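# Move rope-reel pole onto the empty wall rack

## Task

Transfer the pole bearing the rope reel onto whichever wall rack currently has no pole. It counts only if, at the end, the pole is fully seated in the slots of both brackets, the reel hangs motionless, the robot has released it and backed away, and everything stays put without the robot supporting it. The robot must not topple or finish leaning.

## Robot and tools

Robot. A Rainbow Robotics RB-Y1: a wheeled base (two driven wheels plus two rear casters), a folding torso, a head with a camera, and two seven-joint arms with parallel grippers. The base is 0.66 m long and 0.58 m wide, and its front edge sits 0.10 m ahead of the drive axle. It can only drive forward/back and spin in place, never sideways. A crouched leg may poke out past the front edge.

Frames. The base frame has its origin on the floor under the middle of the drive axle, x forward, y left, z up. The reported chest, left_hand and right_hand positions are in this frame. A hand point is the spot between its finger pads; the fingers extend along the hand's -z and close along its x. Reported hand positions get less accurate at long reach. The odometry frame is where the base frame was when the scene began; base_odometry counts wheel rotation only, so slipping shows up as travel. Heading grows to the left, within -3.142 to 3.142.

execute_actions. Argument "actions" is a list holding one action or none (none just reports state and images). An action may carry:
- "base": exactly one key. translate_m is a relative drive distance in metres from the current spot, -3 to 3, positive forward. rotate_rad is a relative turn in radians, -3.2 to 3.2, positive counter-clockwise seen from above. Offsets start from the base position in the latest reported state. A move needing over 8.667 s at its top speed is rejected.
- "joints": a single dictionary keyed by joint name, covering both arms, torso and head together; each value is an absolute target, radians except the grippers. Torso: torso_squat_rad 0 to 1.2 (bigger lowers a level chest), torso_shift_rad -0.3 to 0.6 (positive pushes hips forward), torso_pitch_rad -0.2 to 1.4 (positive leans forward), torso_yaw_rad -1.5 to 1.5 (positive left). Combined torso limits also apply: squat+shift<=1.52; squat-shift+pitch<=1.57; shift+0.5 pitch-0.4 squat<=0.7; shift+0.3 pitch-0.5 squat<=0.39; breaking one leaves the torso short, reported off_target. Each arm: shoulder_pitch -2.356 to 2.356 (negative raises forward), shoulder_roll left 0 to 3.141 / right -3.141 to 0 (away from the body lifts outward), shoulder_yaw -2.094 to 2.094, elbow -2.617 to 0.01 (negative bends), forearm_roll -3.141 to 3.141, wrist_pitch -1.57 to 1.919 (negative tips the hand forward), hand_roll -2.705 to 2.705; for yaw and rolls positive is leftward / counter-clockwise from above on both arms. left_gripper_m and right_gripper_m are the pad gap in metres, 0 to 0.1. Head: head_pan_rad -0.523 to 0.523 (positive left), head_tilt_rad -0.35 to 1.57 (positive looks down). Done tolerance is ±0.02 rad, ±0.004 m for grippers.
- "speeds": caps for this action only: translate_m 0.05 to 0.4 m/s, rotate_rad 0.1 to 1.509 rad/s.
- "min_time_s": 0.1 to 8, a lower bound on each arm and head motion's duration.
All motions start together; no action exceeds 15 s. Omitted joints may still be driving toward earlier targets. Bad keys or out-of-range numbers reject the whole call with no motion. "cameras" picks images: head_camera, left_wrist_camera, right_wrist_camera, or all (default); [] for none. The pictures line lists images in order.

wait(seconds 0 to 10) lets time pass with no new command and returns state and images. zoom_image(camera, region=[x0,y0,x1,y1] pixels, top-left origin, at most 504x504) magnifies the latest full image of that camera. read_manual gives only licence texts. finished_scene(scene) closes the scene irreversibly and says whether the goal held; the pole must already be placed and released.

Reading results. base_status and joint_status tell how each motion ended: done; off_target (stopped short, may still push); limit_stop_at_<name>; contact_stop (torso or arm hit something firm); time_out; stopped_with_arm (torso halted because an arm hit); limit_stop_at_own_body (self-collision guard, nothing touching; move the arm and torso apart). A contact stop, timeout or stopped_with_arm freezes the whole group (torso, left arm or right arm) and clears its targets. "joint command not followed" plus a cause line means an arm's targets were blocked by the arm-collision check; its gripper still moves, and withheld targets may be retried later. on_its_own covers uncommanded parts; "held at" is a target, not the current angle. Results also include joint_positions, poses and motor temperatures per arm joint.

Cautions. After any stop, first relieve the stuck part in its own action, arms before torso. If both hands share one object and the torso contact-stops instantly with nothing in the way, resend every arm joint at its current reading, then the torso. To grip, command a gap at least 0.005 m below the object's width; off_target is then expected. Never let the arms strike or squeeze each other, grippers included. Each arm handles about 3 kg; heavy loads held far forward can tip the robot with no guard. The base keeps pushing into furniture rather than stopping, and a bent leg striking furniture can shove the robot backward unseen by odometry. Joint torque reaching its load limit (shoulders 63.7, elbows 32.7, wrist joints 22.7 N m) freezes everything for 10 s. Motors heat while loaded, even idle; warnings from 65 °C, forced brake stop at 80 °C. Objects may occasionally get nudged by outside pushes. Avoid drops, slams and hard shoves, and keep the robot upright and level at the end.

Each tool is called as name([rows], argument=value, ...), one row to a line, values as JSON.

## Session

execute_actions(actions=[])

Scene clock: 0.00 s.
Motor temperatures (°C, as the motors report them): left_arm=[32 30 34 32 35 35 33] | right_arm=[32 30 34 31 38 34 34]
base_odometry: x=+0.000 y=+0.000 heading=+0.000 (m, m, rad; odometry frame)
base_status: not commanded
joint_positions: torso_squat_rad=+0.350 torso_shift_rad=-0.001 torso_pitch_rad=-0.002 torso_yaw_rad=+0.000 left_shoulder_pitch_rad=+0.007 left_shoulder_roll_rad=+0.046 left_shoulder_yaw_rad=-0.037 left_elbow_rad=-0.159 left_forearm_roll_rad=+0.040 left_wrist_pitch_rad=-0.004 left_hand_roll_rad=+0.032 left_gripper_m=+0.100 right_shoulder_pitch_rad=-0.007 right_shoulder_roll_rad=-0.020 right_shoulder_yaw_rad=+0.023 right_elbow_rad=-0.289 right_forearm_roll_rad=-0.036 right_wrist_pitch_rad=-0.030 right_hand_roll_rad=+0.005 right_gripper_m=+0.100 head_pan_rad=+0.000 head_tilt_rad=+0.401
joint_status: not commanded
chest: x=-0.2294 y=-0.0005 z=+1.2474 quat_wxyz=(+1.000, +0.000, -0.001, +0.000) (m; base frame)
left_hand: x=-0.1549 y=+0.2522 z=+0.5667 quat_wxyz=(+0.997, +0.019, -0.079, +0.017) (m; base frame)
right_hand: x=-0.0762 y=-0.2316 z=+0.5797 quat_wxyz=(+0.987, -0.006, -0.163, -0.001) (m; base frame)
pictures: head_camera, left_wrist_camera, right_wrist_camera
Images, in order (width x height): head_camera 896x504, left_wrist_camera 644x364, right_wrist_camera 644x364.

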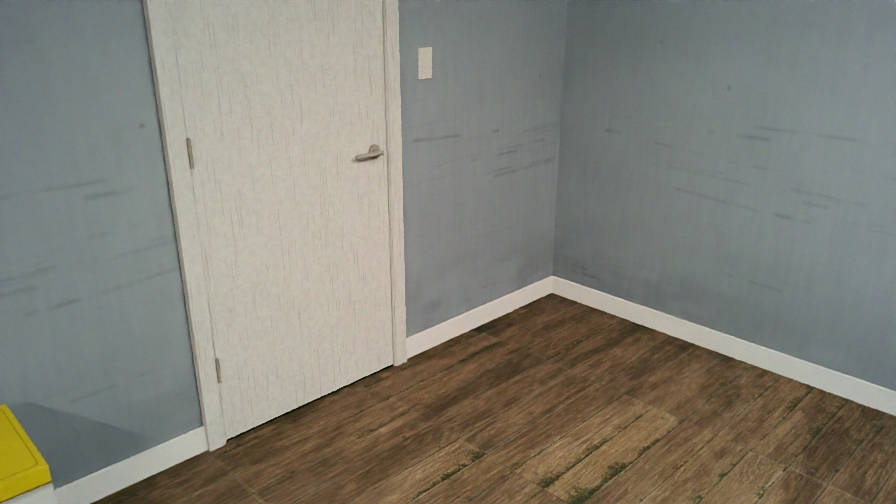

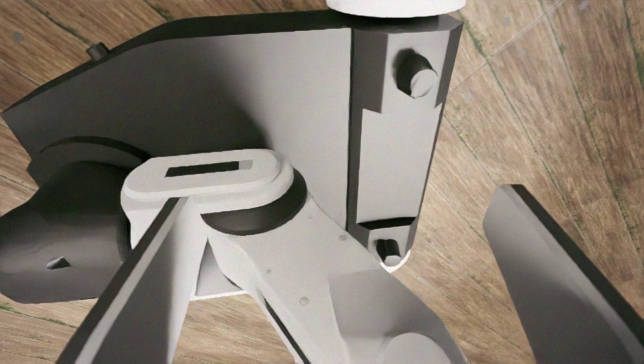

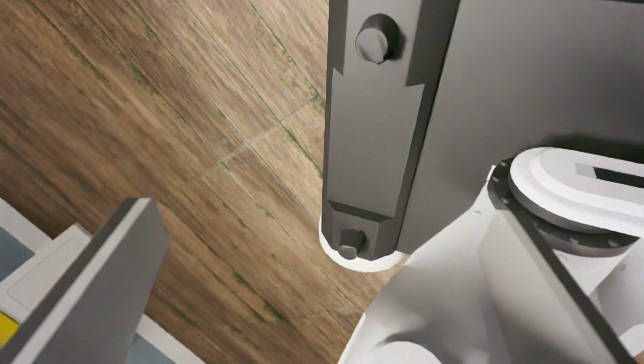

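execute_actions([
  {"base":{"rotate_rad":1.6},"joints":{"head_pan_rad":-0.5}},
], cameras=["head_camera"])

execute_actions([
  {"joints":{"head_pan_rad":0.5}},
], cameras=["head_camera"])

execute_actions([
  {"base":{"rotate_rad":2.0},"joints":{"head_pan_rad":-0.5}},
], cameras=["head_camera"])

execute_actions([
  {"joints":{"head_pan_rad":0.5}},
], cameras=["head_camera"])

Scene clock: 11.10 s.
Motor temperatures (°C, as the motors report them): left_arm=[32 30 34 32 35 35 33] | right_arm=[32 30 34 32 38 34 34]
base_odometry: x=+0.000 y=+0.000 heading=+1.600 (m, m, rad; odometry frame)
base_status: done
joint_positions: torso_squat_rad=+0.350 torso_shift_rad=-0.001 torso_pitch_rad=-0.002 torso_yaw_rad=+0.000 left_shoulder_pitch_rad=+0.007 left_shoulder_roll_rad=+0.046 left_shoulder_yaw_rad=-0.037 left_elbow_rad=-0.159 left_forearm_roll_rad=+0.040 left_wrist_pitch_rad=-0.004 left_hand_roll_rad=+0.032 left_gripper_m=+0.100 right_shoulder_pitch_rad=-0.007 right_shoulder_roll_rad=-0.020 right_shoulder_yaw_rad=+0.023 right_elbow_rad=-0.289 right_forearm_roll_rad=-0.036 right_wrist_pitch_rad=-0.030 right_hand_roll_rad=+0.005 right_gripper_m=+0.100 head_pan_rad=-0.500 head_tilt_rad=+0.401
joint_status: all done
chest: x=-0.2294 y=-0.0005 z=+1.2474 quat_wxyz=(+1.000, +0.000, -0.001, +0.000) (m; base frame)
left_hand: x=-0.1549 y=+0.2522 z=+0.5667 quat_wxyz=(+0.997, +0.019, -0.079, +0.017) (m; base frame)
right_hand: x=-0.0762 y=-0.2316 z=+0.5797 quat_wxyz=(+0.987, -0.006, -0.163, -0.001) (m; base frame)
pictures: head_camera
Images, in order (width x height): head_camera 896x504.

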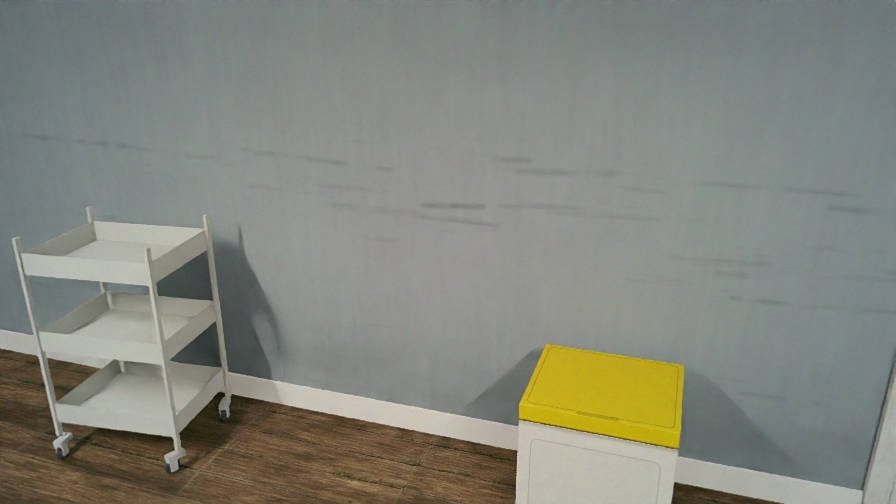

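Scene clock: 12.43 s.
Motor temperatures (°C, as the motors report them): left_arm=[32 30 34 32 35 35 33] | right_arm=[32 30 34 32 38 34 34]
base_odometry: x=+0.000 y=+0.000 heading=+1.600 (m, m, rad; odometry frame)
base_status: not commanded
joint_positions: torso_squat_rad=+0.350 torso_shift_rad=-0.001 torso_pitch_rad=-0.002 torso_yaw_rad=+0.000 left_shoulder_pitch_rad=+0.007 left_shoulder_roll_rad=+0.046 left_shoulder_yaw_rad=-0.037 left_elbow_rad=-0.159 left_forearm_roll_rad=+0.040 left_wrist_pitch_rad=-0.004 left_hand_roll_rad=+0.032 left_gripper_m=+0.100 right_shoulder_pitch_rad=-0.007 right_shoulder_roll_rad=-0.020 right_shoulder_yaw_rad=+0.023 right_elbow_rad=-0.289 right_forearm_roll_rad=-0.036 right_wrist_pitch_rad=-0.030 right_hand_roll_rad=+0.005 right_gripper_m=+0.100 head_pan_rad=+0.500 head_tilt_rad=+0.401
joint_status: all done
chest: x=-0.2294 y=-0.0005 z=+1.2474 quat_wxyz=(+1.000, +0.000, -0.001, +0.000) (m; base frame)
left_hand: x=-0.1549 y=+0.2522 z=+0.5667 quat_wxyz=(+0.997, +0.019, -0.079, +0.017) (m; base frame)
right_hand: x=-0.0762 y=-0.2316 z=+0.5797 quat_wxyz=(+0.987, -0.006, -0.163, -0.001) (m; base frame)
pictures: head_camera
Images, in order (width x height): head_camera 896x504.

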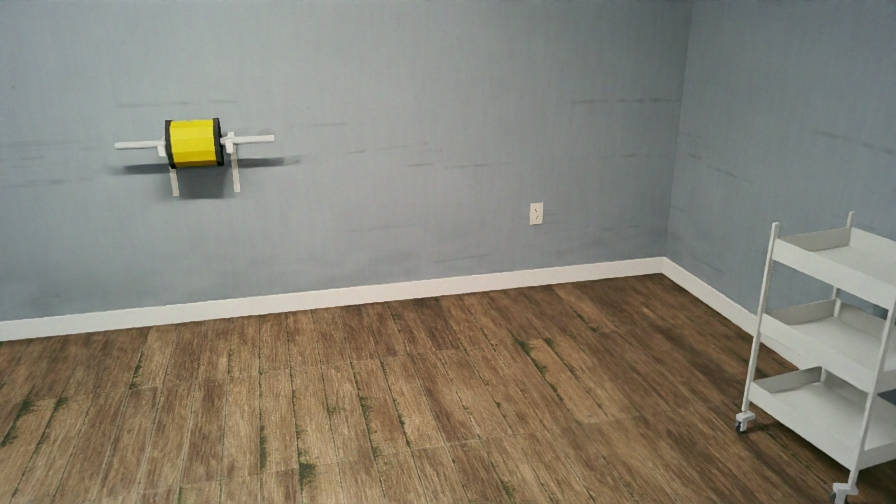

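Scene clock: 16.90 s.
Motor temperatures (°C, as the motors report them): left_arm=[32 30 34 32 35 35 33] | right_arm=[32 30 34 32 38 34 34]
base_odometry: x=+0.000 y=+0.000 heading=-2.684 (m, m, rad; odometry frame)
base_status: done
joint_positions: torso_squat_rad=+0.350 torso_shift_rad=-0.001 torso_pitch_rad=-0.002 torso_yaw_rad=+0.000 left_shoulder_pitch_rad=+0.007 left_shoulder_roll_rad=+0.046 left_shoulder_yaw_rad=-0.037 left_elbow_rad=-0.159 left_forearm_roll_rad=+0.040 left_wrist_pitch_rad=-0.004 left_hand_roll_rad=+0.032 left_gripper_m=+0.100 right_shoulder_pitch_rad=-0.007 right_shoulder_roll_rad=-0.020 right_shoulder_yaw_rad=+0.023 right_elbow_rad=-0.289 right_forearm_roll_rad=-0.036 right_wrist_pitch_rad=-0.030 right_hand_roll_rad=+0.005 right_gripper_m=+0.100 head_pan_rad=-0.500 head_tilt_rad=+0.401
joint_status: all done
chest: x=-0.2294 y=-0.0005 z=+1.2474 quat_wxyz=(+1.000, +0.000, -0.001, +0.000) (m; base frame)
left_hand: x=-0.1550 y=+0.2522 z=+0.5667 quat_wxyz=(+0.997, +0.019, -0.079, +0.017) (m; base frame)
right_hand: x=-0.0762 y=-0.2316 z=+0.5797 quat_wxyz=(+0.987, -0.006, -0.163, -0.001) (m; base frame)
pictures: head_camera
Images, in order (width x height): head_camera 896x504.

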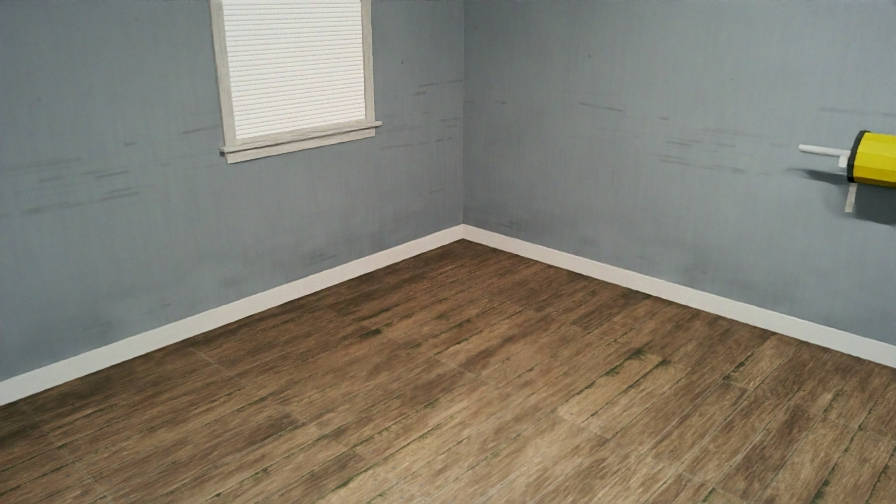

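Scene clock: 18.23 s.
Motor temperatures (°C, as the motors report them): left_arm=[32 30 34 32 35 35 33] | right_arm=[32 30 34 32 38 34 34]
base_odometry: x=+0.000 y=+0.000 heading=-2.684 (m, m, rad; odometry frame)
base_status: not commanded
joint_positions: torso_squat_rad=+0.350 torso_shift_rad=-0.001 torso_pitch_rad=-0.002 torso_yaw_rad=+0.000 left_shoulder_pitch_rad=+0.007 left_shoulder_roll_rad=+0.046 left_shoulder_yaw_rad=-0.037 left_elbow_rad=-0.159 left_forearm_roll_rad=+0.040 left_wrist_pitch_rad=-0.004 left_hand_roll_rad=+0.032 left_gripper_m=+0.100 right_shoulder_pitch_rad=-0.007 right_shoulder_roll_rad=-0.020 right_shoulder_yaw_rad=+0.023 right_elbow_rad=-0.289 right_forearm_roll_rad=-0.036 right_wrist_pitch_rad=-0.030 right_hand_roll_rad=+0.005 right_gripper_m=+0.100 head_pan_rad=+0.500 head_tilt_rad=+0.401
joint_status: all done
chest: x=-0.2294 y=-0.0005 z=+1.2474 quat_wxyz=(+1.000, +0.000, -0.001, +0.000) (m; base frame)
left_hand: x=-0.1550 y=+0.2522 z=+0.5667 quat_wxyz=(+0.997, +0.019, -0.079, +0.017) (m; base frame)
right_hand: x=-0.0762 y=-0.2316 z=+0.5797 quat_wxyz=(+0.987, -0.006, -0.163, -0.001) (m; base frame)
pictures: head_camera
Images, in order (width x height): head_camera 896x504.

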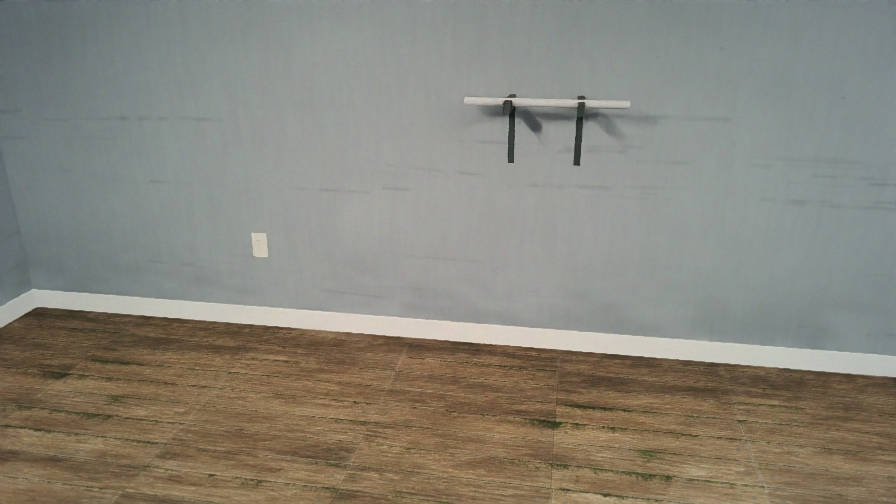

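execute_actions([
  {"base":{"rotate_rad":-1.015},"joints":{"head_pan_rad":0}},
], cameras=[])

execute_actions([
  {"base":{"translate_m":1.6}},
], cameras=[])

execute_actions([
  {"base":{"rotate_rad":-0.225},"joints":{"head_tilt_rad":0.6}},
], cameras=["head_camera"])

Scene clock: 53.73 s.
Motor temperatures (°C, as the motors report them): left_arm=[32 30 34 32 35 35 33] | right_arm=[32 30 34 32 38 34 34]
base_odometry: x=+0.000 y=+0.000 heading=+2.585 (m, m, rad; odometry frame)
base_status: done
joint_positions: torso_squat_rad=+0.350 torso_shift_rad=-0.001 torso_pitch_rad=-0.002 torso_yaw_rad=+0.000 left_shoulder_pitch_rad=+0.007 left_shoulder_roll_rad=+0.046 left_shoulder_yaw_rad=-0.037 left_elbow_rad=-0.159 left_forearm_roll_rad=+0.040 left_wrist_pitch_rad=-0.004 left_hand_roll_rad=+0.032 left_gripper_m=+0.100 right_shoulder_pitch_rad=-0.007 right_shoulder_roll_rad=-0.020 right_shoulder_yaw_rad=+0.023 right_elbow_rad=-0.289 right_forearm_roll_rad=-0.036 right_wrist_pitch_rad=-0.030 right_hand_roll_rad=+0.005 right_gripper_m=+0.100 head_pan_rad=+0.000 head_tilt_rad=+0.401
joint_status: all done
chest: x=-0.2294 y=-0.0005 z=+1.2474 quat_wxyz=(+1.000, +0.000, -0.001, +0.000) (m; base frame)
left_hand: x=-0.1550 y=+0.2522 z=+0.5667 quat_wxyz=(+0.997, +0.019, -0.079, +0.017) (m; base frame)
right_hand: x=-0.0762 y=-0.2316 z=+0.5797 quat_wxyz=(+0.987, -0.006, -0.163, -0.001) (m; base frame)
pictures: none
No camera images: the call's "cameras" was empty. Leave "cameras" out to get every camera's image.

Scene clock: 59.27 s.
Motor temperatures (°C, as the motors report them): left_arm=[32 30 34 32 35 35 33] | right_arm=[32 30 34 32 38 34 34]
base_odometry: x=-1.358 y=+0.846 heading=+2.584 (m, m, rad; odometry frame)
base_status: done
joint_positions: torso_squat_rad=+0.350 torso_shift_rad=-0.001 torso_pitch_rad=-0.002 torso_yaw_rad=+0.000 left_shoulder_pitch_rad=+0.007 left_shoulder_roll_rad=+0.046 left_shoulder_yaw_rad=-0.037 left_elbow_rad=-0.159 left_forearm_roll_rad=+0.040 left_wrist_pitch_rad=-0.004 left_hand_roll_rad=+0.032 left_gripper_m=+0.100 right_shoulder_pitch_rad=-0.007 right_shoulder_roll_rad=-0.020 right_shoulder_yaw_rad=+0.023 right_elbow_rad=-0.289 right_forearm_roll_rad=-0.036 right_wrist_pitch_rad=-0.030 right_hand_roll_rad=+0.005 right_gripper_m=+0.100 head_pan_rad=+0.000 head_tilt_rad=+0.401
joint_status: not commanded
chest: x=-0.2294 y=-0.0005 z=+1.2474 quat_wxyz=(+1.000, +0.000, -0.001, +0.000) (m; base frame)
left_hand: x=-0.1549 y=+0.2522 z=+0.5667 quat_wxyz=(+0.997, +0.019, -0.079, +0.017) (m; base frame)
right_hand: x=-0.0761 y=-0.2316 z=+0.5797 quat_wxyz=(+0.987, -0.006, -0.163, -0.001) (m; base frame)
pictures: none
No camera images: the call's "cameras" was empty. Leave "cameras" out to get every camera's image.

Scene clock: 60.93 s.
Motor temperatures (°C, as the motors report them): left_arm=[32 30 34 32 35 35 33] | right_arm=[32 30 34 32 38 34 34]
base_odometry: x=-1.358 y=+0.846 heading=+2.359 (m, m, rad; odometry frame)
base_status: done
joint_positions: torso_squat_rad=+0.350 torso_shift_rad=-0.001 torso_pitch_rad=-0.002 torso_yaw_rad=+0.000 left_shoulder_pitch_rad=+0.007 left_shoulder_roll_rad=+0.046 left_shoulder_yaw_rad=-0.037 left_elbow_rad=-0.159 left_forearm_roll_rad=+0.040 left_wrist_pitch_rad=-0.004 left_hand_roll_rad=+0.032 left_gripper_m=+0.100 right_shoulder_pitch_rad=-0.007 right_shoulder_roll_rad=-0.020 right_shoulder_yaw_rad=+0.023 right_elbow_rad=-0.289 right_forearm_roll_rad=-0.036 right_wrist_pitch_rad=-0.030 right_hand_roll_rad=+0.005 right_gripper_m=+0.100 head_pan_rad=+0.000 head_tilt_rad=+0.600
joint_status: all done
chest: x=-0.2294 y=-0.0004 z=+1.2474 quat_wxyz=(+1.000, +0.000, -0.001, +0.000) (m; base frame)
left_hand: x=-0.1549 y=+0.2522 z=+0.5667 quat_wxyz=(+0.997, +0.019, -0.079, +0.017) (m; base frame)
right_hand: x=-0.0761 y=-0.2316 z=+0.5797 quat_wxyz=(+0.987, -0.006, -0.163, -0.001) (m; base frame)
pictures: head_camera
Images, in order (width x height): head_camera 896x504.

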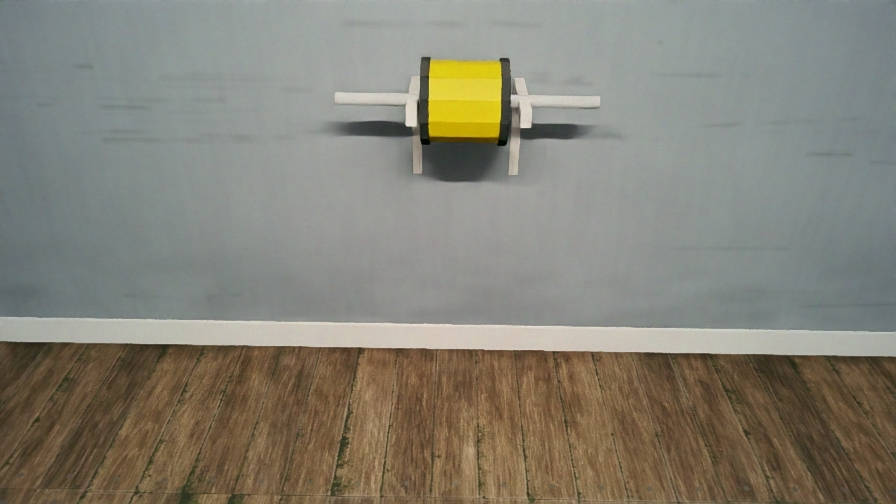

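execute_actions([
  {"base":{"rotate_rad":-0.035},"joints":{"torso_squat_rad":0.76,"left_shoulder_pitch_rad":0,"left_shoulder_roll_rad":0.02,"left_shoulder_yaw_rad":0,"left_elbow_rad":-1.57,"left_forearm_roll_rad":0,"left_wrist_pitch_rad":0,"left_hand_roll_rad":0,"right_shoulder_pitch_rad":0,"right_shoulder_roll_rad":-0.02,"right_shoulder_yaw_rad":0,"right_elbow_rad":-1.57,"right_forearm_roll_rad":0,"right_wrist_pitch_rad":0,"right_hand_roll_rad":0}},
], cameras=[])

execute_actions([
  {"base":{"translate_m":0.75}},
])

Scene clock: 78.70 s.
Motor temperatures (°C, as the motors report them): left_arm=[32 30 34 32 35 35 33] | right_arm=[32 30 34 32 38 34 34]
base_odometry: x=-1.358 y=+0.846 heading=+2.325 (m, m, rad; odometry frame)
base_status: done
joint_positions: torso_squat_rad=+0.760 torso_shift_rad=-0.001 torso_pitch_rad=-0.002 torso_yaw_rad=+0.000 left_shoulder_pitch_rad=+0.000 left_shoulder_roll_rad=+0.020 left_shoulder_yaw_rad=+0.000 left_elbow_rad=-1.570 left_forearm_roll_rad=+0.000 left_wrist_pitch_rad=+0.000 left_hand_roll_rad=+0.000 left_gripper_m=+0.100 right_shoulder_pitch_rad=+0.000 right_shoulder_roll_rad=-0.020 right_shoulder_yaw_rad=+0.000 right_elbow_rad=-1.570 right_forearm_roll_rad=+0.000 right_wrist_pitch_rad=+0.000 right_hand_roll_rad=+0.000 right_gripper_m=+0.100 head_pan_rad=+0.000 head_tilt_rad=+0.600
joint_status: all done
chest: x=-0.2293 y=-0.0004 z=+1.0973 quat_wxyz=(+1.000, +0.000, -0.001, +0.000) (m; base frame)
left_hand: x=+0.2888 y=+0.2258 z=+0.8712 quat_wxyz=(+0.707, +0.007, -0.708, -0.007) (m; base frame)
right_hand: x=+0.2889 y=-0.2264 z=+0.8713 quat_wxyz=(+0.706, -0.007, -0.708, +0.007) (m; base frame)
pictures: none
No camera images: the call's "cameras" was empty. Leave "cameras" out to get every camera's image.

Scene clock: 82.00 s.
Motor temperatures (°C, as the motors report them): left_arm=[32 30 34 33 35 35 33] | right_arm=[32 30 34 32 38 34 34]
base_odometry: x=-1.871 y=+1.393 heading=+2.324 (m, m, rad; odometry frame)
base_status: done
joint_positions: torso_squat_rad=+0.760 torso_shift_rad=-0.001 torso_pitch_rad=-0.002 torso_yaw_rad=+0.000 left_shoulder_pitch_rad=+0.000 left_shoulder_roll_rad=+0.020 left_shoulder_yaw_rad=+0.000 left_elbow_rad=-1.570 left_forearm_roll_rad=+0.000 left_wrist_pitch_rad=+0.000 left_hand_roll_rad=+0.000 left_gripper_m=+0.100 right_shoulder_pitch_rad=+0.000 right_shoulder_roll_rad=-0.020 right_shoulder_yaw_rad=+0.000 right_elbow_rad=-1.570 right_forearm_roll_rad=+0.000 right_wrist_pitch_rad=+0.000 right_hand_roll_rad=+0.000 right_gripper_m=+0.100 head_pan_rad=+0.000 head_tilt_rad=+0.600
joint_status: not commanded
chest: x=-0.2292 y=-0.0004 z=+1.0973 quat_wxyz=(+1.000, +0.000, -0.001, +0.000) (m; base frame)
left_hand: x=+0.2888 y=+0.2258 z=+0.8711 quat_wxyz=(+0.707, +0.007, -0.707, -0.007) (m; base frame)
right_hand: x=+0.2889 y=-0.2264 z=+0.8712 quat_wxyz=(+0.707, -0.007, -0.708, +0.007) (m; base frame)
pictures: head_camera, left_wrist_camera, right_wrist_camera
Images, in order (width x height): head_camera 896x504, left_wrist_camera 644x364, right_wrist_camera 644x364.

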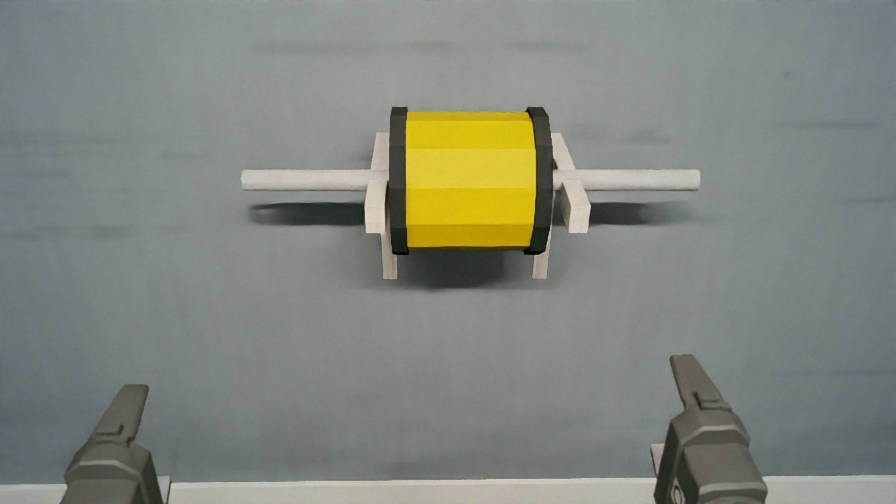

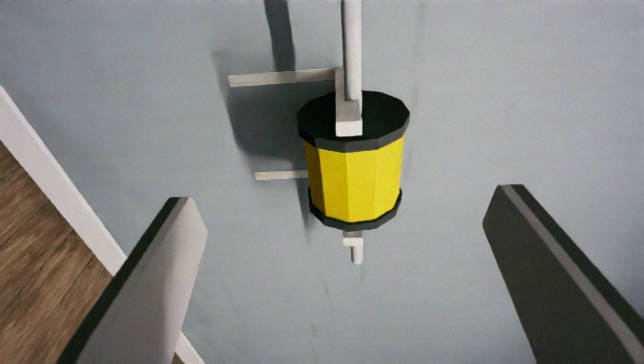

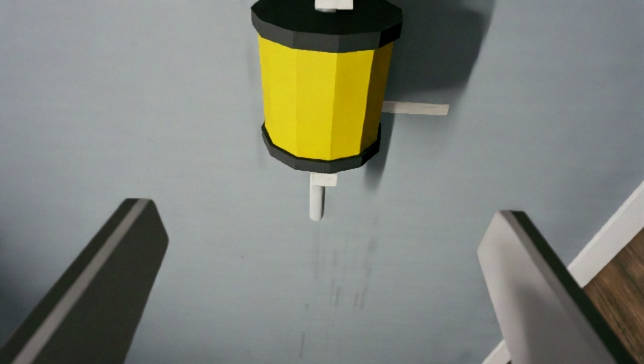

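execute_actions([
  {"base":{"translate_m":0.3},"joints":{"left_shoulder_yaw_rad":-0.12,"right_shoulder_yaw_rad":-0.1,"head_tilt_rad":0.8}},
])

Scene clock: 89.30 s.
Motor temperatures (°C, as the motors report them): left_arm=[32 30 34 33 35 35 33] | right_arm=[32 30 34 32 38 34 34]
base_odometry: x=-2.076 y=+1.612 heading=+2.324 (m, m, rad; odometry frame)
base_status: done
joint_positions: torso_squat_rad=+0.760 torso_shift_rad=-0.001 torso_pitch_rad=-0.002 torso_yaw_rad=+0.000 left_shoulder_pitch_rad=+0.000 left_shoulder_roll_rad=+0.020 left_shoulder_yaw_rad=-0.120 left_elbow_rad=-1.570 left_forearm_roll_rad=+0.000 left_wrist_pitch_rad=+0.000 left_hand_roll_rad=+0.000 left_gripper_m=+0.100 right_shoulder_pitch_rad=+0.000 right_shoulder_roll_rad=-0.020 right_shoulder_yaw_rad=-0.100 right_elbow_rad=-1.570 right_forearm_roll_rad=+0.000 right_wrist_pitch_rad=+0.000 right_hand_roll_rad=+0.000 right_gripper_m=+0.100 head_pan_rad=+0.000 head_tilt_rad=+0.800
joint_status: all done
chest: x=-0.2292 y=-0.0004 z=+1.0973 quat_wxyz=(+1.000, +0.000, -0.001, +0.000) (m; base frame)
left_hand: x=+0.2851 y=+0.1639 z=+0.8699 quat_wxyz=(+0.706, -0.035, -0.706, -0.050) (m; base frame)
right_hand: x=+0.2863 y=-0.2781 z=+0.8722 quat_wxyz=(+0.705, -0.042, -0.707, -0.028) (m; base frame)
pictures: head_camera, left_wrist_camera, right_wrist_camera
Images, in order (width x height): head_camera 896x504, left_wrist_camera 644x364, right_wrist_camera 644x364.

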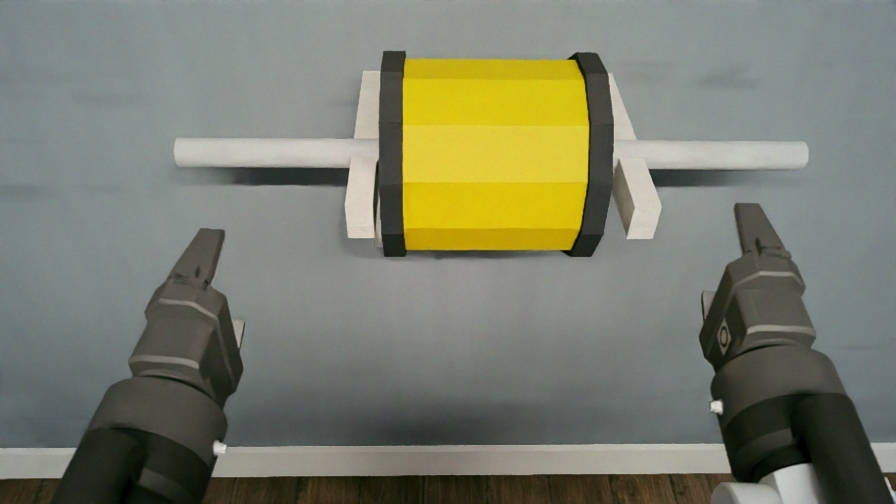

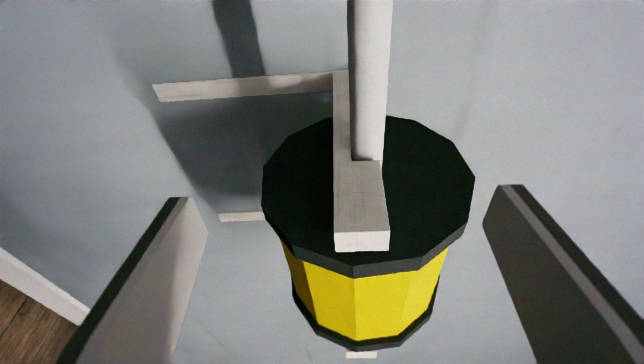

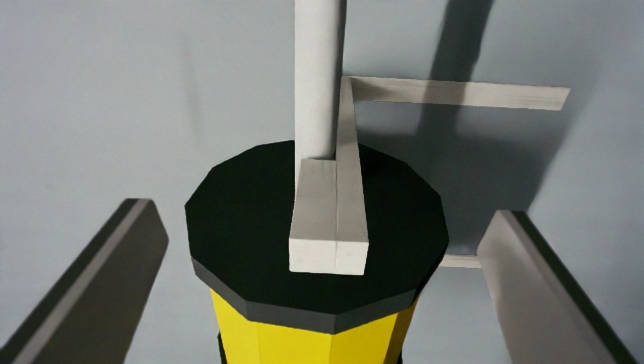

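execute_actions([
  {"base":{"translate_m":0.13},"joints":{"left_elbow_rad":-1.605},"speeds":{"translate_m":0.1}},
])

Scene clock: 95.53 s.
Motor temperatures (°C, as the motors report them): left_arm=[32 30 34 33 35 35 33] | right_arm=[32 30 34 32 38 35 34]
base_odometry: x=-2.165 y=+1.707 heading=+2.323 (m, m, rad; odometry frame)
base_status: done
joint_positions: torso_squat_rad=+0.760 torso_shift_rad=-0.001 torso_pitch_rad=-0.002 torso_yaw_rad=+0.000 left_shoulder_pitch_rad=+0.000 left_shoulder_roll_rad=+0.020 left_shoulder_yaw_rad=-0.120 left_elbow_rad=-1.605 left_forearm_roll_rad=+0.000 left_wrist_pitch_rad=+0.000 left_hand_roll_rad=+0.000 left_gripper_m=+0.100 right_shoulder_pitch_rad=+0.000 right_shoulder_roll_rad=-0.020 right_shoulder_yaw_rad=-0.100 right_elbow_rad=-1.570 right_forearm_roll_rad=+0.000 right_wrist_pitch_rad=+0.000 right_hand_roll_rad=+0.000 right_gripper_m=+0.100 head_pan_rad=+0.000 head_tilt_rad=+0.800
joint_status: all done
chest: x=-0.2292 y=-0.0004 z=+1.0973 quat_wxyz=(+1.000, +0.000, -0.001, +0.000) (m; base frame)
left_hand: x=+0.2859 y=+0.1635 z=+0.8869 quat_wxyz=(+0.693, -0.036, -0.718, -0.049) (m; base frame)
right_hand: x=+0.2863 y=-0.2781 z=+0.8722 quat_wxyz=(+0.705, -0.042, -0.707, -0.028) (m; base frame)
pictures: head_camera, left_wrist_camera, right_wrist_camera
Images, in order (width x height): head_camera 896x504, left_wrist_camera 644x364, right_wrist_camera 644x364.

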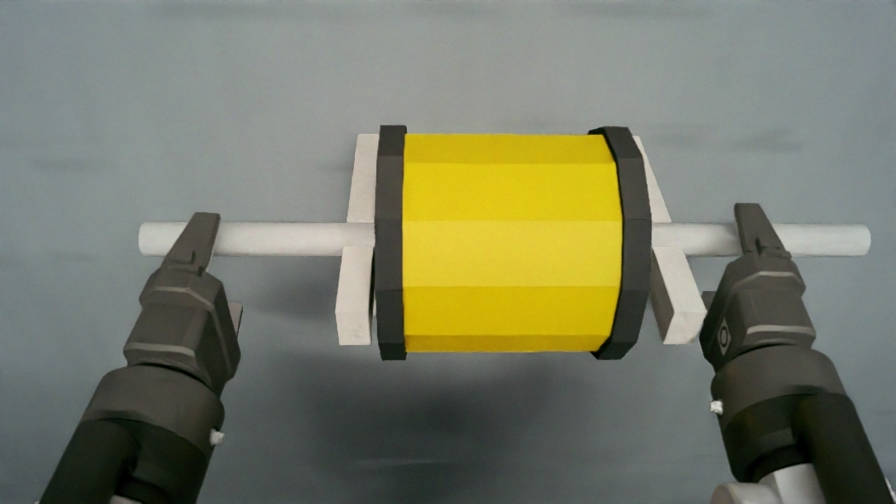

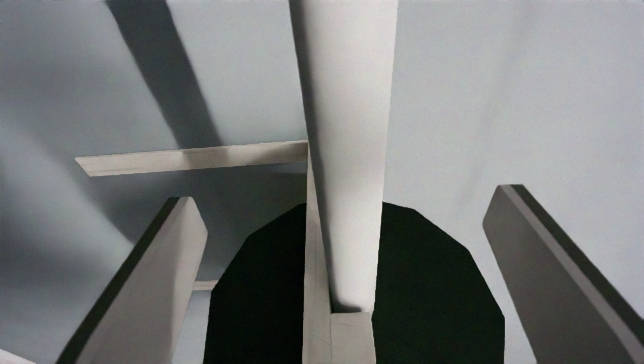

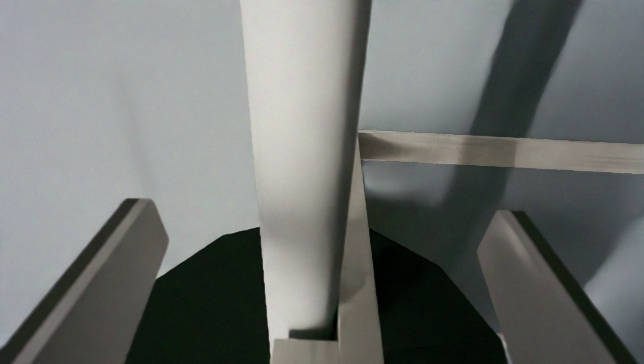

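execute_actions([
  {"base":{"translate_m":0.035},"joints":{"right_shoulder_yaw_rad":-0.17,"right_elbow_rad":-1.58,"left_gripper_m":0.06,"right_gripper_m":0.06},"speeds":{"translate_m":0.05}},
])

Scene clock: 103.17 s.
Motor temperatures (°C, as the motors report them): left_arm=[32 30 34 33 35 35 33] | right_arm=[32 30 34 32 38 35 34]
base_odometry: x=-2.189 y=+1.733 heading=+2.323 (m, m, rad; odometry frame)
base_status: done
joint_positions: torso_squat_rad=+0.760 torso_shift_rad=-0.001 torso_pitch_rad=-0.002 torso_yaw_rad=+0.000 left_shoulder_pitch_rad=+0.000 left_shoulder_roll_rad=+0.020 left_shoulder_yaw_rad=-0.120 left_elbow_rad=-1.605 left_forearm_roll_rad=+0.000 left_wrist_pitch_rad=+0.000 left_hand_roll_rad=+0.000 left_gripper_m=+0.060 right_shoulder_pitch_rad=+0.000 right_shoulder_roll_rad=-0.020 right_shoulder_yaw_rad=-0.170 right_elbow_rad=-1.580 right_forearm_roll_rad=+0.000 right_wrist_pitch_rad=+0.000 right_hand_roll_rad=+0.000 right_gripper_m=+0.060 head_pan_rad=+0.000 head_tilt_rad=+0.800
joint_status: all done
chest: x=-0.2292 y=-0.0004 z=+1.0973 quat_wxyz=(+1.000, +0.000, -0.001, +0.000) (m; base frame)
left_hand: x=+0.2859 y=+0.1635 z=+0.8869 quat_wxyz=(+0.693, -0.036, -0.718, -0.049) (m; base frame)
right_hand: x=+0.2817 y=-0.3139 z=+0.8777 quat_wxyz=(+0.700, -0.067, -0.709, -0.053) (m; base frame)
pictures: head_camera, left_wrist_camera, right_wrist_camera
Images, in order (width x height): head_camera 896x504, left_wrist_camera 644x364, right_wrist_camera 644x364.

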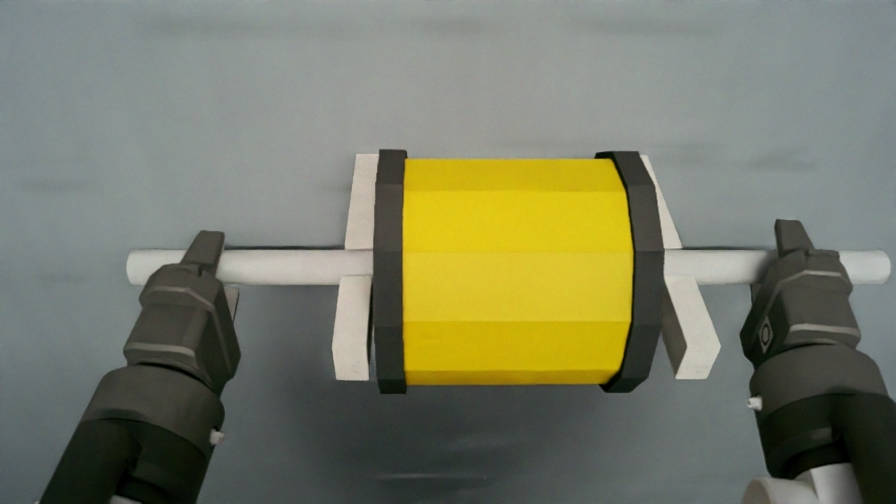

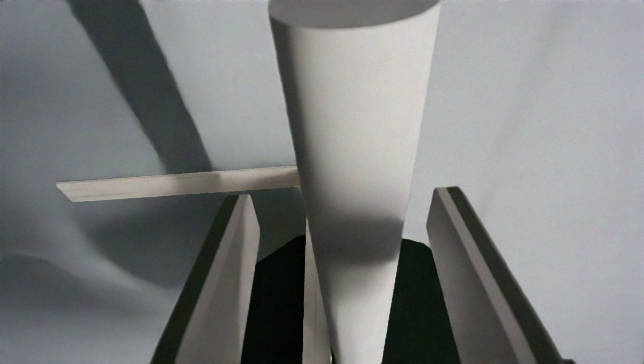

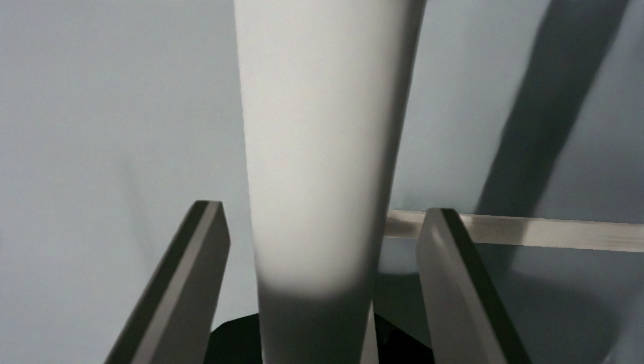

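execute_actions([
  {"base":{"translate_m":0.012},"joints":{"left_shoulder_pitch_rad":-0.03,"left_elbow_rad":-1.58},"speeds":{"translate_m":0.05}},
], cameras=[])

execute_actions([
  {"joints":{"left_gripper_m":0.015,"right_gripper_m":0.015}},
])

execute_actions([
  {"joints":{"torso_squat_rad":0.6}},
])

Scene clock: 110.37 s.
Motor temperatures (°C, as the motors report them): left_arm=[32 30 34 33 35 35 33] | right_arm=[32 30 34 32 38 35 34]
base_odometry: x=-2.197 y=+1.741 heading=+2.322 (m, m, rad; odometry frame)
base_status: done
joint_positions: torso_squat_rad=+0.760 torso_shift_rad=-0.001 torso_pitch_rad=-0.002 torso_yaw_rad=+0.000 left_shoulder_pitch_rad=-0.030 left_shoulder_roll_rad=+0.020 left_shoulder_yaw_rad=-0.120 left_elbow_rad=-1.580 left_forearm_roll_rad=+0.000 left_wrist_pitch_rad=+0.000 left_hand_roll_rad=+0.000 left_gripper_m=+0.060 right_shoulder_pitch_rad=+0.000 right_shoulder_roll_rad=-0.020 right_shoulder_yaw_rad=-0.170 right_elbow_rad=-1.580 right_forearm_roll_rad=+0.000 right_wrist_pitch_rad=+0.000 right_hand_roll_rad=+0.000 right_gripper_m=+0.060 head_pan_rad=+0.000 head_tilt_rad=+0.800
joint_status: all done
chest: x=-0.2292 y=-0.0004 z=+1.0973 quat_wxyz=(+1.000, +0.000, -0.001, +0.000) (m; base frame)
left_hand: x=+0.2931 y=+0.1585 z=+0.8894 quat_wxyz=(+0.692, -0.038, -0.719, -0.054) (m; base frame)
right_hand: x=+0.2817 y=-0.3139 z=+0.8777 quat_wxyz=(+0.700, -0.067, -0.709, -0.053) (m; base frame)
pictures: none
No camera images: the call's "cameras" was empty. Leave "cameras" out to get every camera's image.

Scene clock: 111.30 s.
Motor temperatures (°C, as the motors report them): left_arm=[32 30 34 33 35 35 33] | right_arm=[32 30 34 32 38 35 34]
base_odometry: x=-2.197 y=+1.741 heading=+2.322 (m, m, rad; odometry frame)
base_status: not commanded
joint_positions: torso_squat_rad=+0.760 torso_shift_rad=-0.001 torso_pitch_rad=-0.003 torso_yaw_rad=+0.000 left_shoulder_pitch_rad=-0.031 left_shoulder_roll_rad=+0.020 left_shoulder_yaw_rad=-0.120 left_elbow_rad=-1.581 left_forearm_roll_rad=+0.000 left_wrist_pitch_rad=-0.001 left_hand_roll_rad=+0.000 left_gripper_m=+0.029 right_shoulder_pitch_rad=-0.001 right_shoulder_roll_rad=-0.020 right_shoulder_yaw_rad=-0.170 right_elbow_rad=-1.581 right_forearm_roll_rad=+0.000 right_wrist_pitch_rad=-0.001 right_hand_roll_rad=+0.000 right_gripper_m=+0.029 head_pan_rad=+0.000 head_tilt_rad=+0.800
joint_status: left_gripper_m off_target (ended at +0.029, target +0.015); right_gripper_m off_target (ended at +0.029, target +0.015)
chest: x=-0.2295 y=-0.0004 z=+1.0973 quat_wxyz=(+1.000, +0.000, -0.001, +0.000) (m; base frame)
left_hand: x=+0.2932 y=+0.1583 z=+0.8909 quat_wxyz=(+0.691, -0.038, -0.720, -0.054) (m; base frame)
right_hand: x=+0.2819 y=-0.3138 z=+0.8793 quat_wxyz=(+0.699, -0.067, -0.710, -0.053) (m; base frame)
pictures: head_camera, left_wrist_camera, right_wrist_camera
Images, in order (width x height): head_camera 896x504, left_wrist_camera 644x364, right_wrist_camera 644x364.

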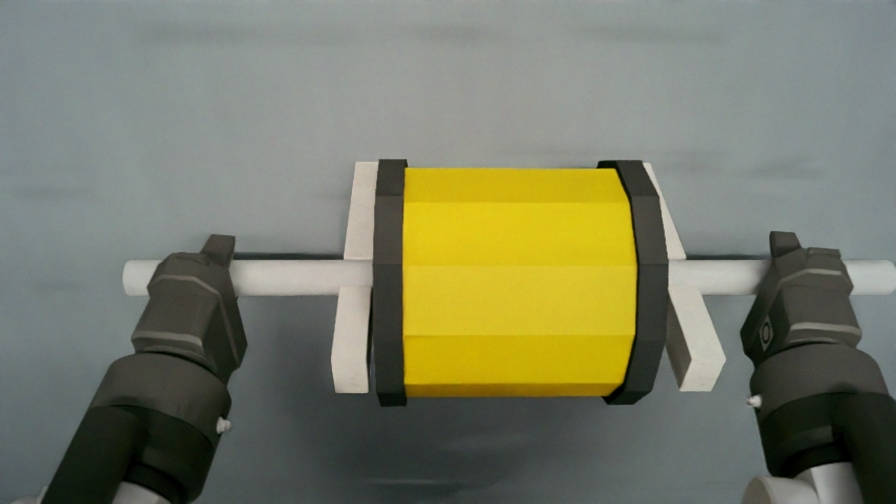

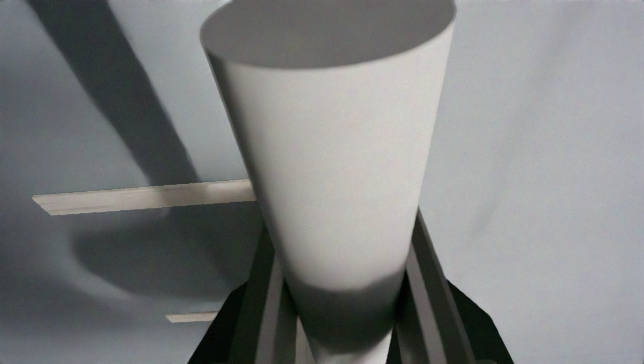

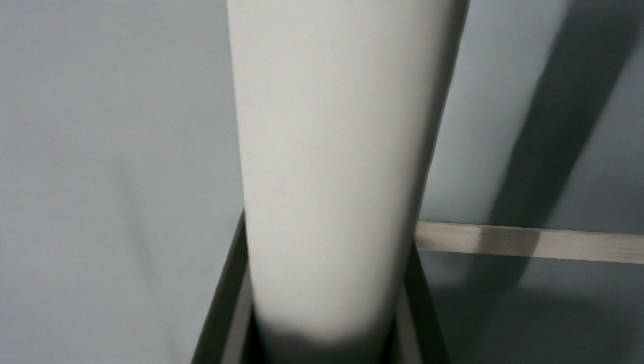

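Scene clock: 112.63 s.
Motor temperatures (°C, as the motors report them): left_arm=[32 30 34 33 35 35 33] | right_arm=[32 30 34 33 38 35 34]
base_odometry: x=-2.197 y=+1.741 heading=+2.322 (m, m, rad; odometry frame)
base_status: not commanded
joint_positions: torso_squat_rad=+0.600 torso_shift_rad=-0.001 torso_pitch_rad=-0.001 torso_yaw_rad=+0.000 left_shoulder_pitch_rad=-0.029 left_shoulder_roll_rad=+0.020 left_shoulder_yaw_rad=-0.120 left_elbow_rad=-1.579 left_forearm_roll_rad=+0.000 left_wrist_pitch_rad=+0.000 left_hand_roll_rad=+0.000 left_gripper_m=+0.029 right_shoulder_pitch_rad=+0.001 right_shoulder_roll_rad=-0.020 right_shoulder_yaw_rad=-0.170 right_elbow_rad=-1.579 right_forearm_roll_rad=+0.000 right_wrist_pitch_rad=+0.001 right_hand_roll_rad=+0.000 right_gripper_m=+0.029 head_pan_rad=+0.000 head_tilt_rad=+0.800
joint_status: all done
chest: x=-0.2289 y=-0.0004 z=+1.1677 quat_wxyz=(+1.000, +0.000, -0.001, +0.000) (m; base frame)
left_hand: x=+0.2930 y=+0.1585 z=+0.9583 quat_wxyz=(+0.693, -0.038, -0.718, -0.053) (m; base frame)
right_hand: x=+0.2815 y=-0.3141 z=+0.9465 quat_wxyz=(+0.701, -0.067, -0.708, -0.053) (m; base frame)
pictures: head_camera, left_wrist_camera, right_wrist_camera
Images, in order (width x height): head_camera 896x504, left_wrist_camera 644x364, right_wrist_camera 644x364.

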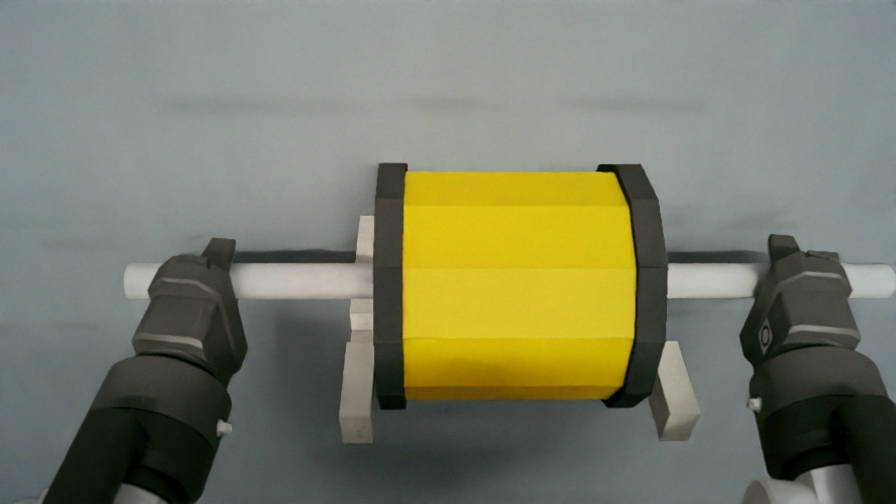

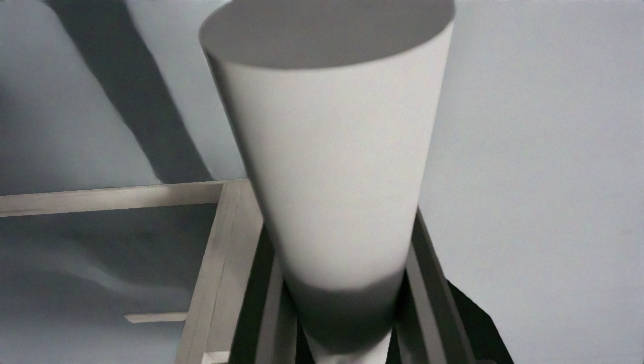

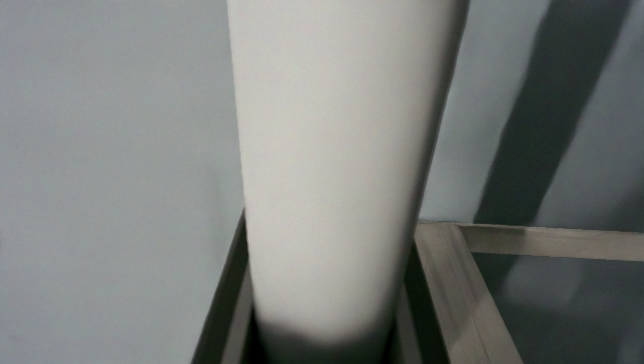

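execute_actions([
  {"base":{"translate_m":-0.5},"speeds":{"translate_m":0.25}},
], cameras=[])

execute_actions([
  {"base":{"rotate_rad":3.14},"joints":{"head_tilt_rad":0.3},"speeds":{"rotate_rad":0.8}},
], cameras=["head_camera"])

Scene clock: 121.17 s.
Motor temperatures (°C, as the motors report them): left_arm=[32 30 34 34 35 35 33] | right_arm=[33 30 34 33 38 35 34]
base_odometry: x=-1.856 y=+1.376 heading=+2.321 (m, m, rad; odometry frame)
base_status: done
joint_positions: torso_squat_rad=+0.600 torso_shift_rad=-0.001 torso_pitch_rad=-0.002 torso_yaw_rad=+0.000 left_shoulder_pitch_rad=-0.029 left_shoulder_roll_rad=+0.020 left_shoulder_yaw_rad=-0.120 left_elbow_rad=-1.579 left_forearm_roll_rad=+0.000 left_wrist_pitch_rad=+0.001 left_hand_roll_rad=+0.000 left_gripper_m=+0.029 right_shoulder_pitch_rad=+0.001 right_shoulder_roll_rad=-0.020 right_shoulder_yaw_rad=-0.170 right_elbow_rad=-1.579 right_forearm_roll_rad=+0.000 right_wrist_pitch_rad=+0.001 right_hand_roll_rad=+0.000 right_gripper_m=+0.029 head_pan_rad=+0.000 head_tilt_rad=+0.800
joint_status: not commanded
chest: x=-0.2290 y=-0.0004 z=+1.1677 quat_wxyz=(+1.000, +0.000, -0.001, +0.000) (m; base frame)
left_hand: x=+0.2929 y=+0.1585 z=+0.9583 quat_wxyz=(+0.693, -0.038, -0.718, -0.053) (m; base frame)
right_hand: x=+0.2814 y=-0.3141 z=+0.9465 quat_wxyz=(+0.701, -0.067, -0.708, -0.053) (m; base frame)
pictures: none
No camera images: the call's "cameras" was empty. Leave "cameras" out to get every camera's image.

Scene clock: 127.03 s.
Motor temperatures (°C, as the motors report them): left_arm=[32 30 34 34 35 35 33] | right_arm=[33 30 34 33 38 35 34]
base_odometry: x=-1.856 y=+1.376 heading=-0.822 (m, m, rad; odometry frame)
base_status: done
joint_positions: torso_squat_rad=+0.600 torso_shift_rad=-0.001 torso_pitch_rad=-0.002 torso_yaw_rad=+0.000 left_shoulder_pitch_rad=-0.029 left_shoulder_roll_rad=+0.020 left_shoulder_yaw_rad=-0.120 left_elbow_rad=-1.579 left_forearm_roll_rad=+0.000 left_wrist_pitch_rad=+0.001 left_hand_roll_rad=+0.000 left_gripper_m=+0.029 right_shoulder_pitch_rad=+0.001 right_shoulder_roll_rad=-0.020 right_shoulder_yaw_rad=-0.170 right_elbow_rad=-1.579 right_forearm_roll_rad=+0.000 right_wrist_pitch_rad=+0.001 right_hand_roll_rad=+0.000 right_gripper_m=+0.029 head_pan_rad=+0.000 head_tilt_rad=+0.300
joint_status: all done
chest: x=-0.2290 y=-0.0005 z=+1.1677 quat_wxyz=(+1.000, +0.000, -0.001, +0.000) (m; base frame)
left_hand: x=+0.2929 y=+0.1585 z=+0.9583 quat_wxyz=(+0.693, -0.038, -0.718, -0.053) (m; base frame)
right_hand: x=+0.2814 y=-0.3141 z=+0.9464 quat_wxyz=(+0.701, -0.067, -0.708, -0.053) (m; base frame)
pictures: head_camera
Images, in order (width x height): head_camera 896x504.

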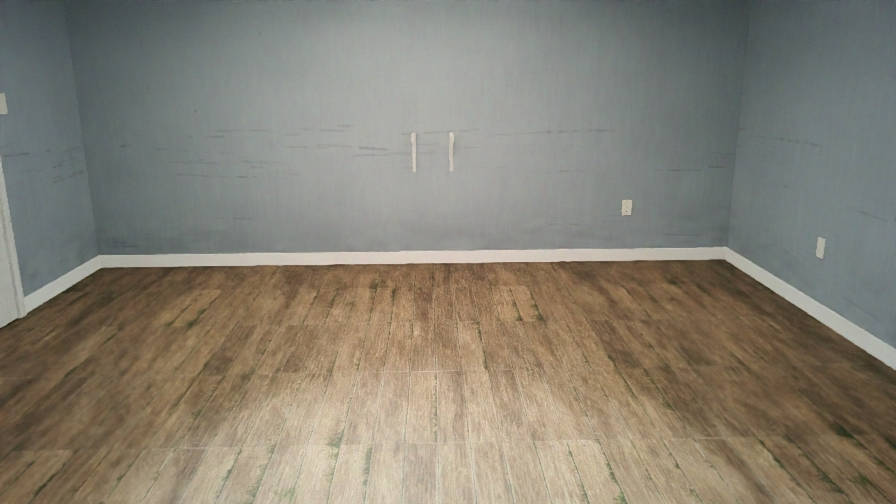

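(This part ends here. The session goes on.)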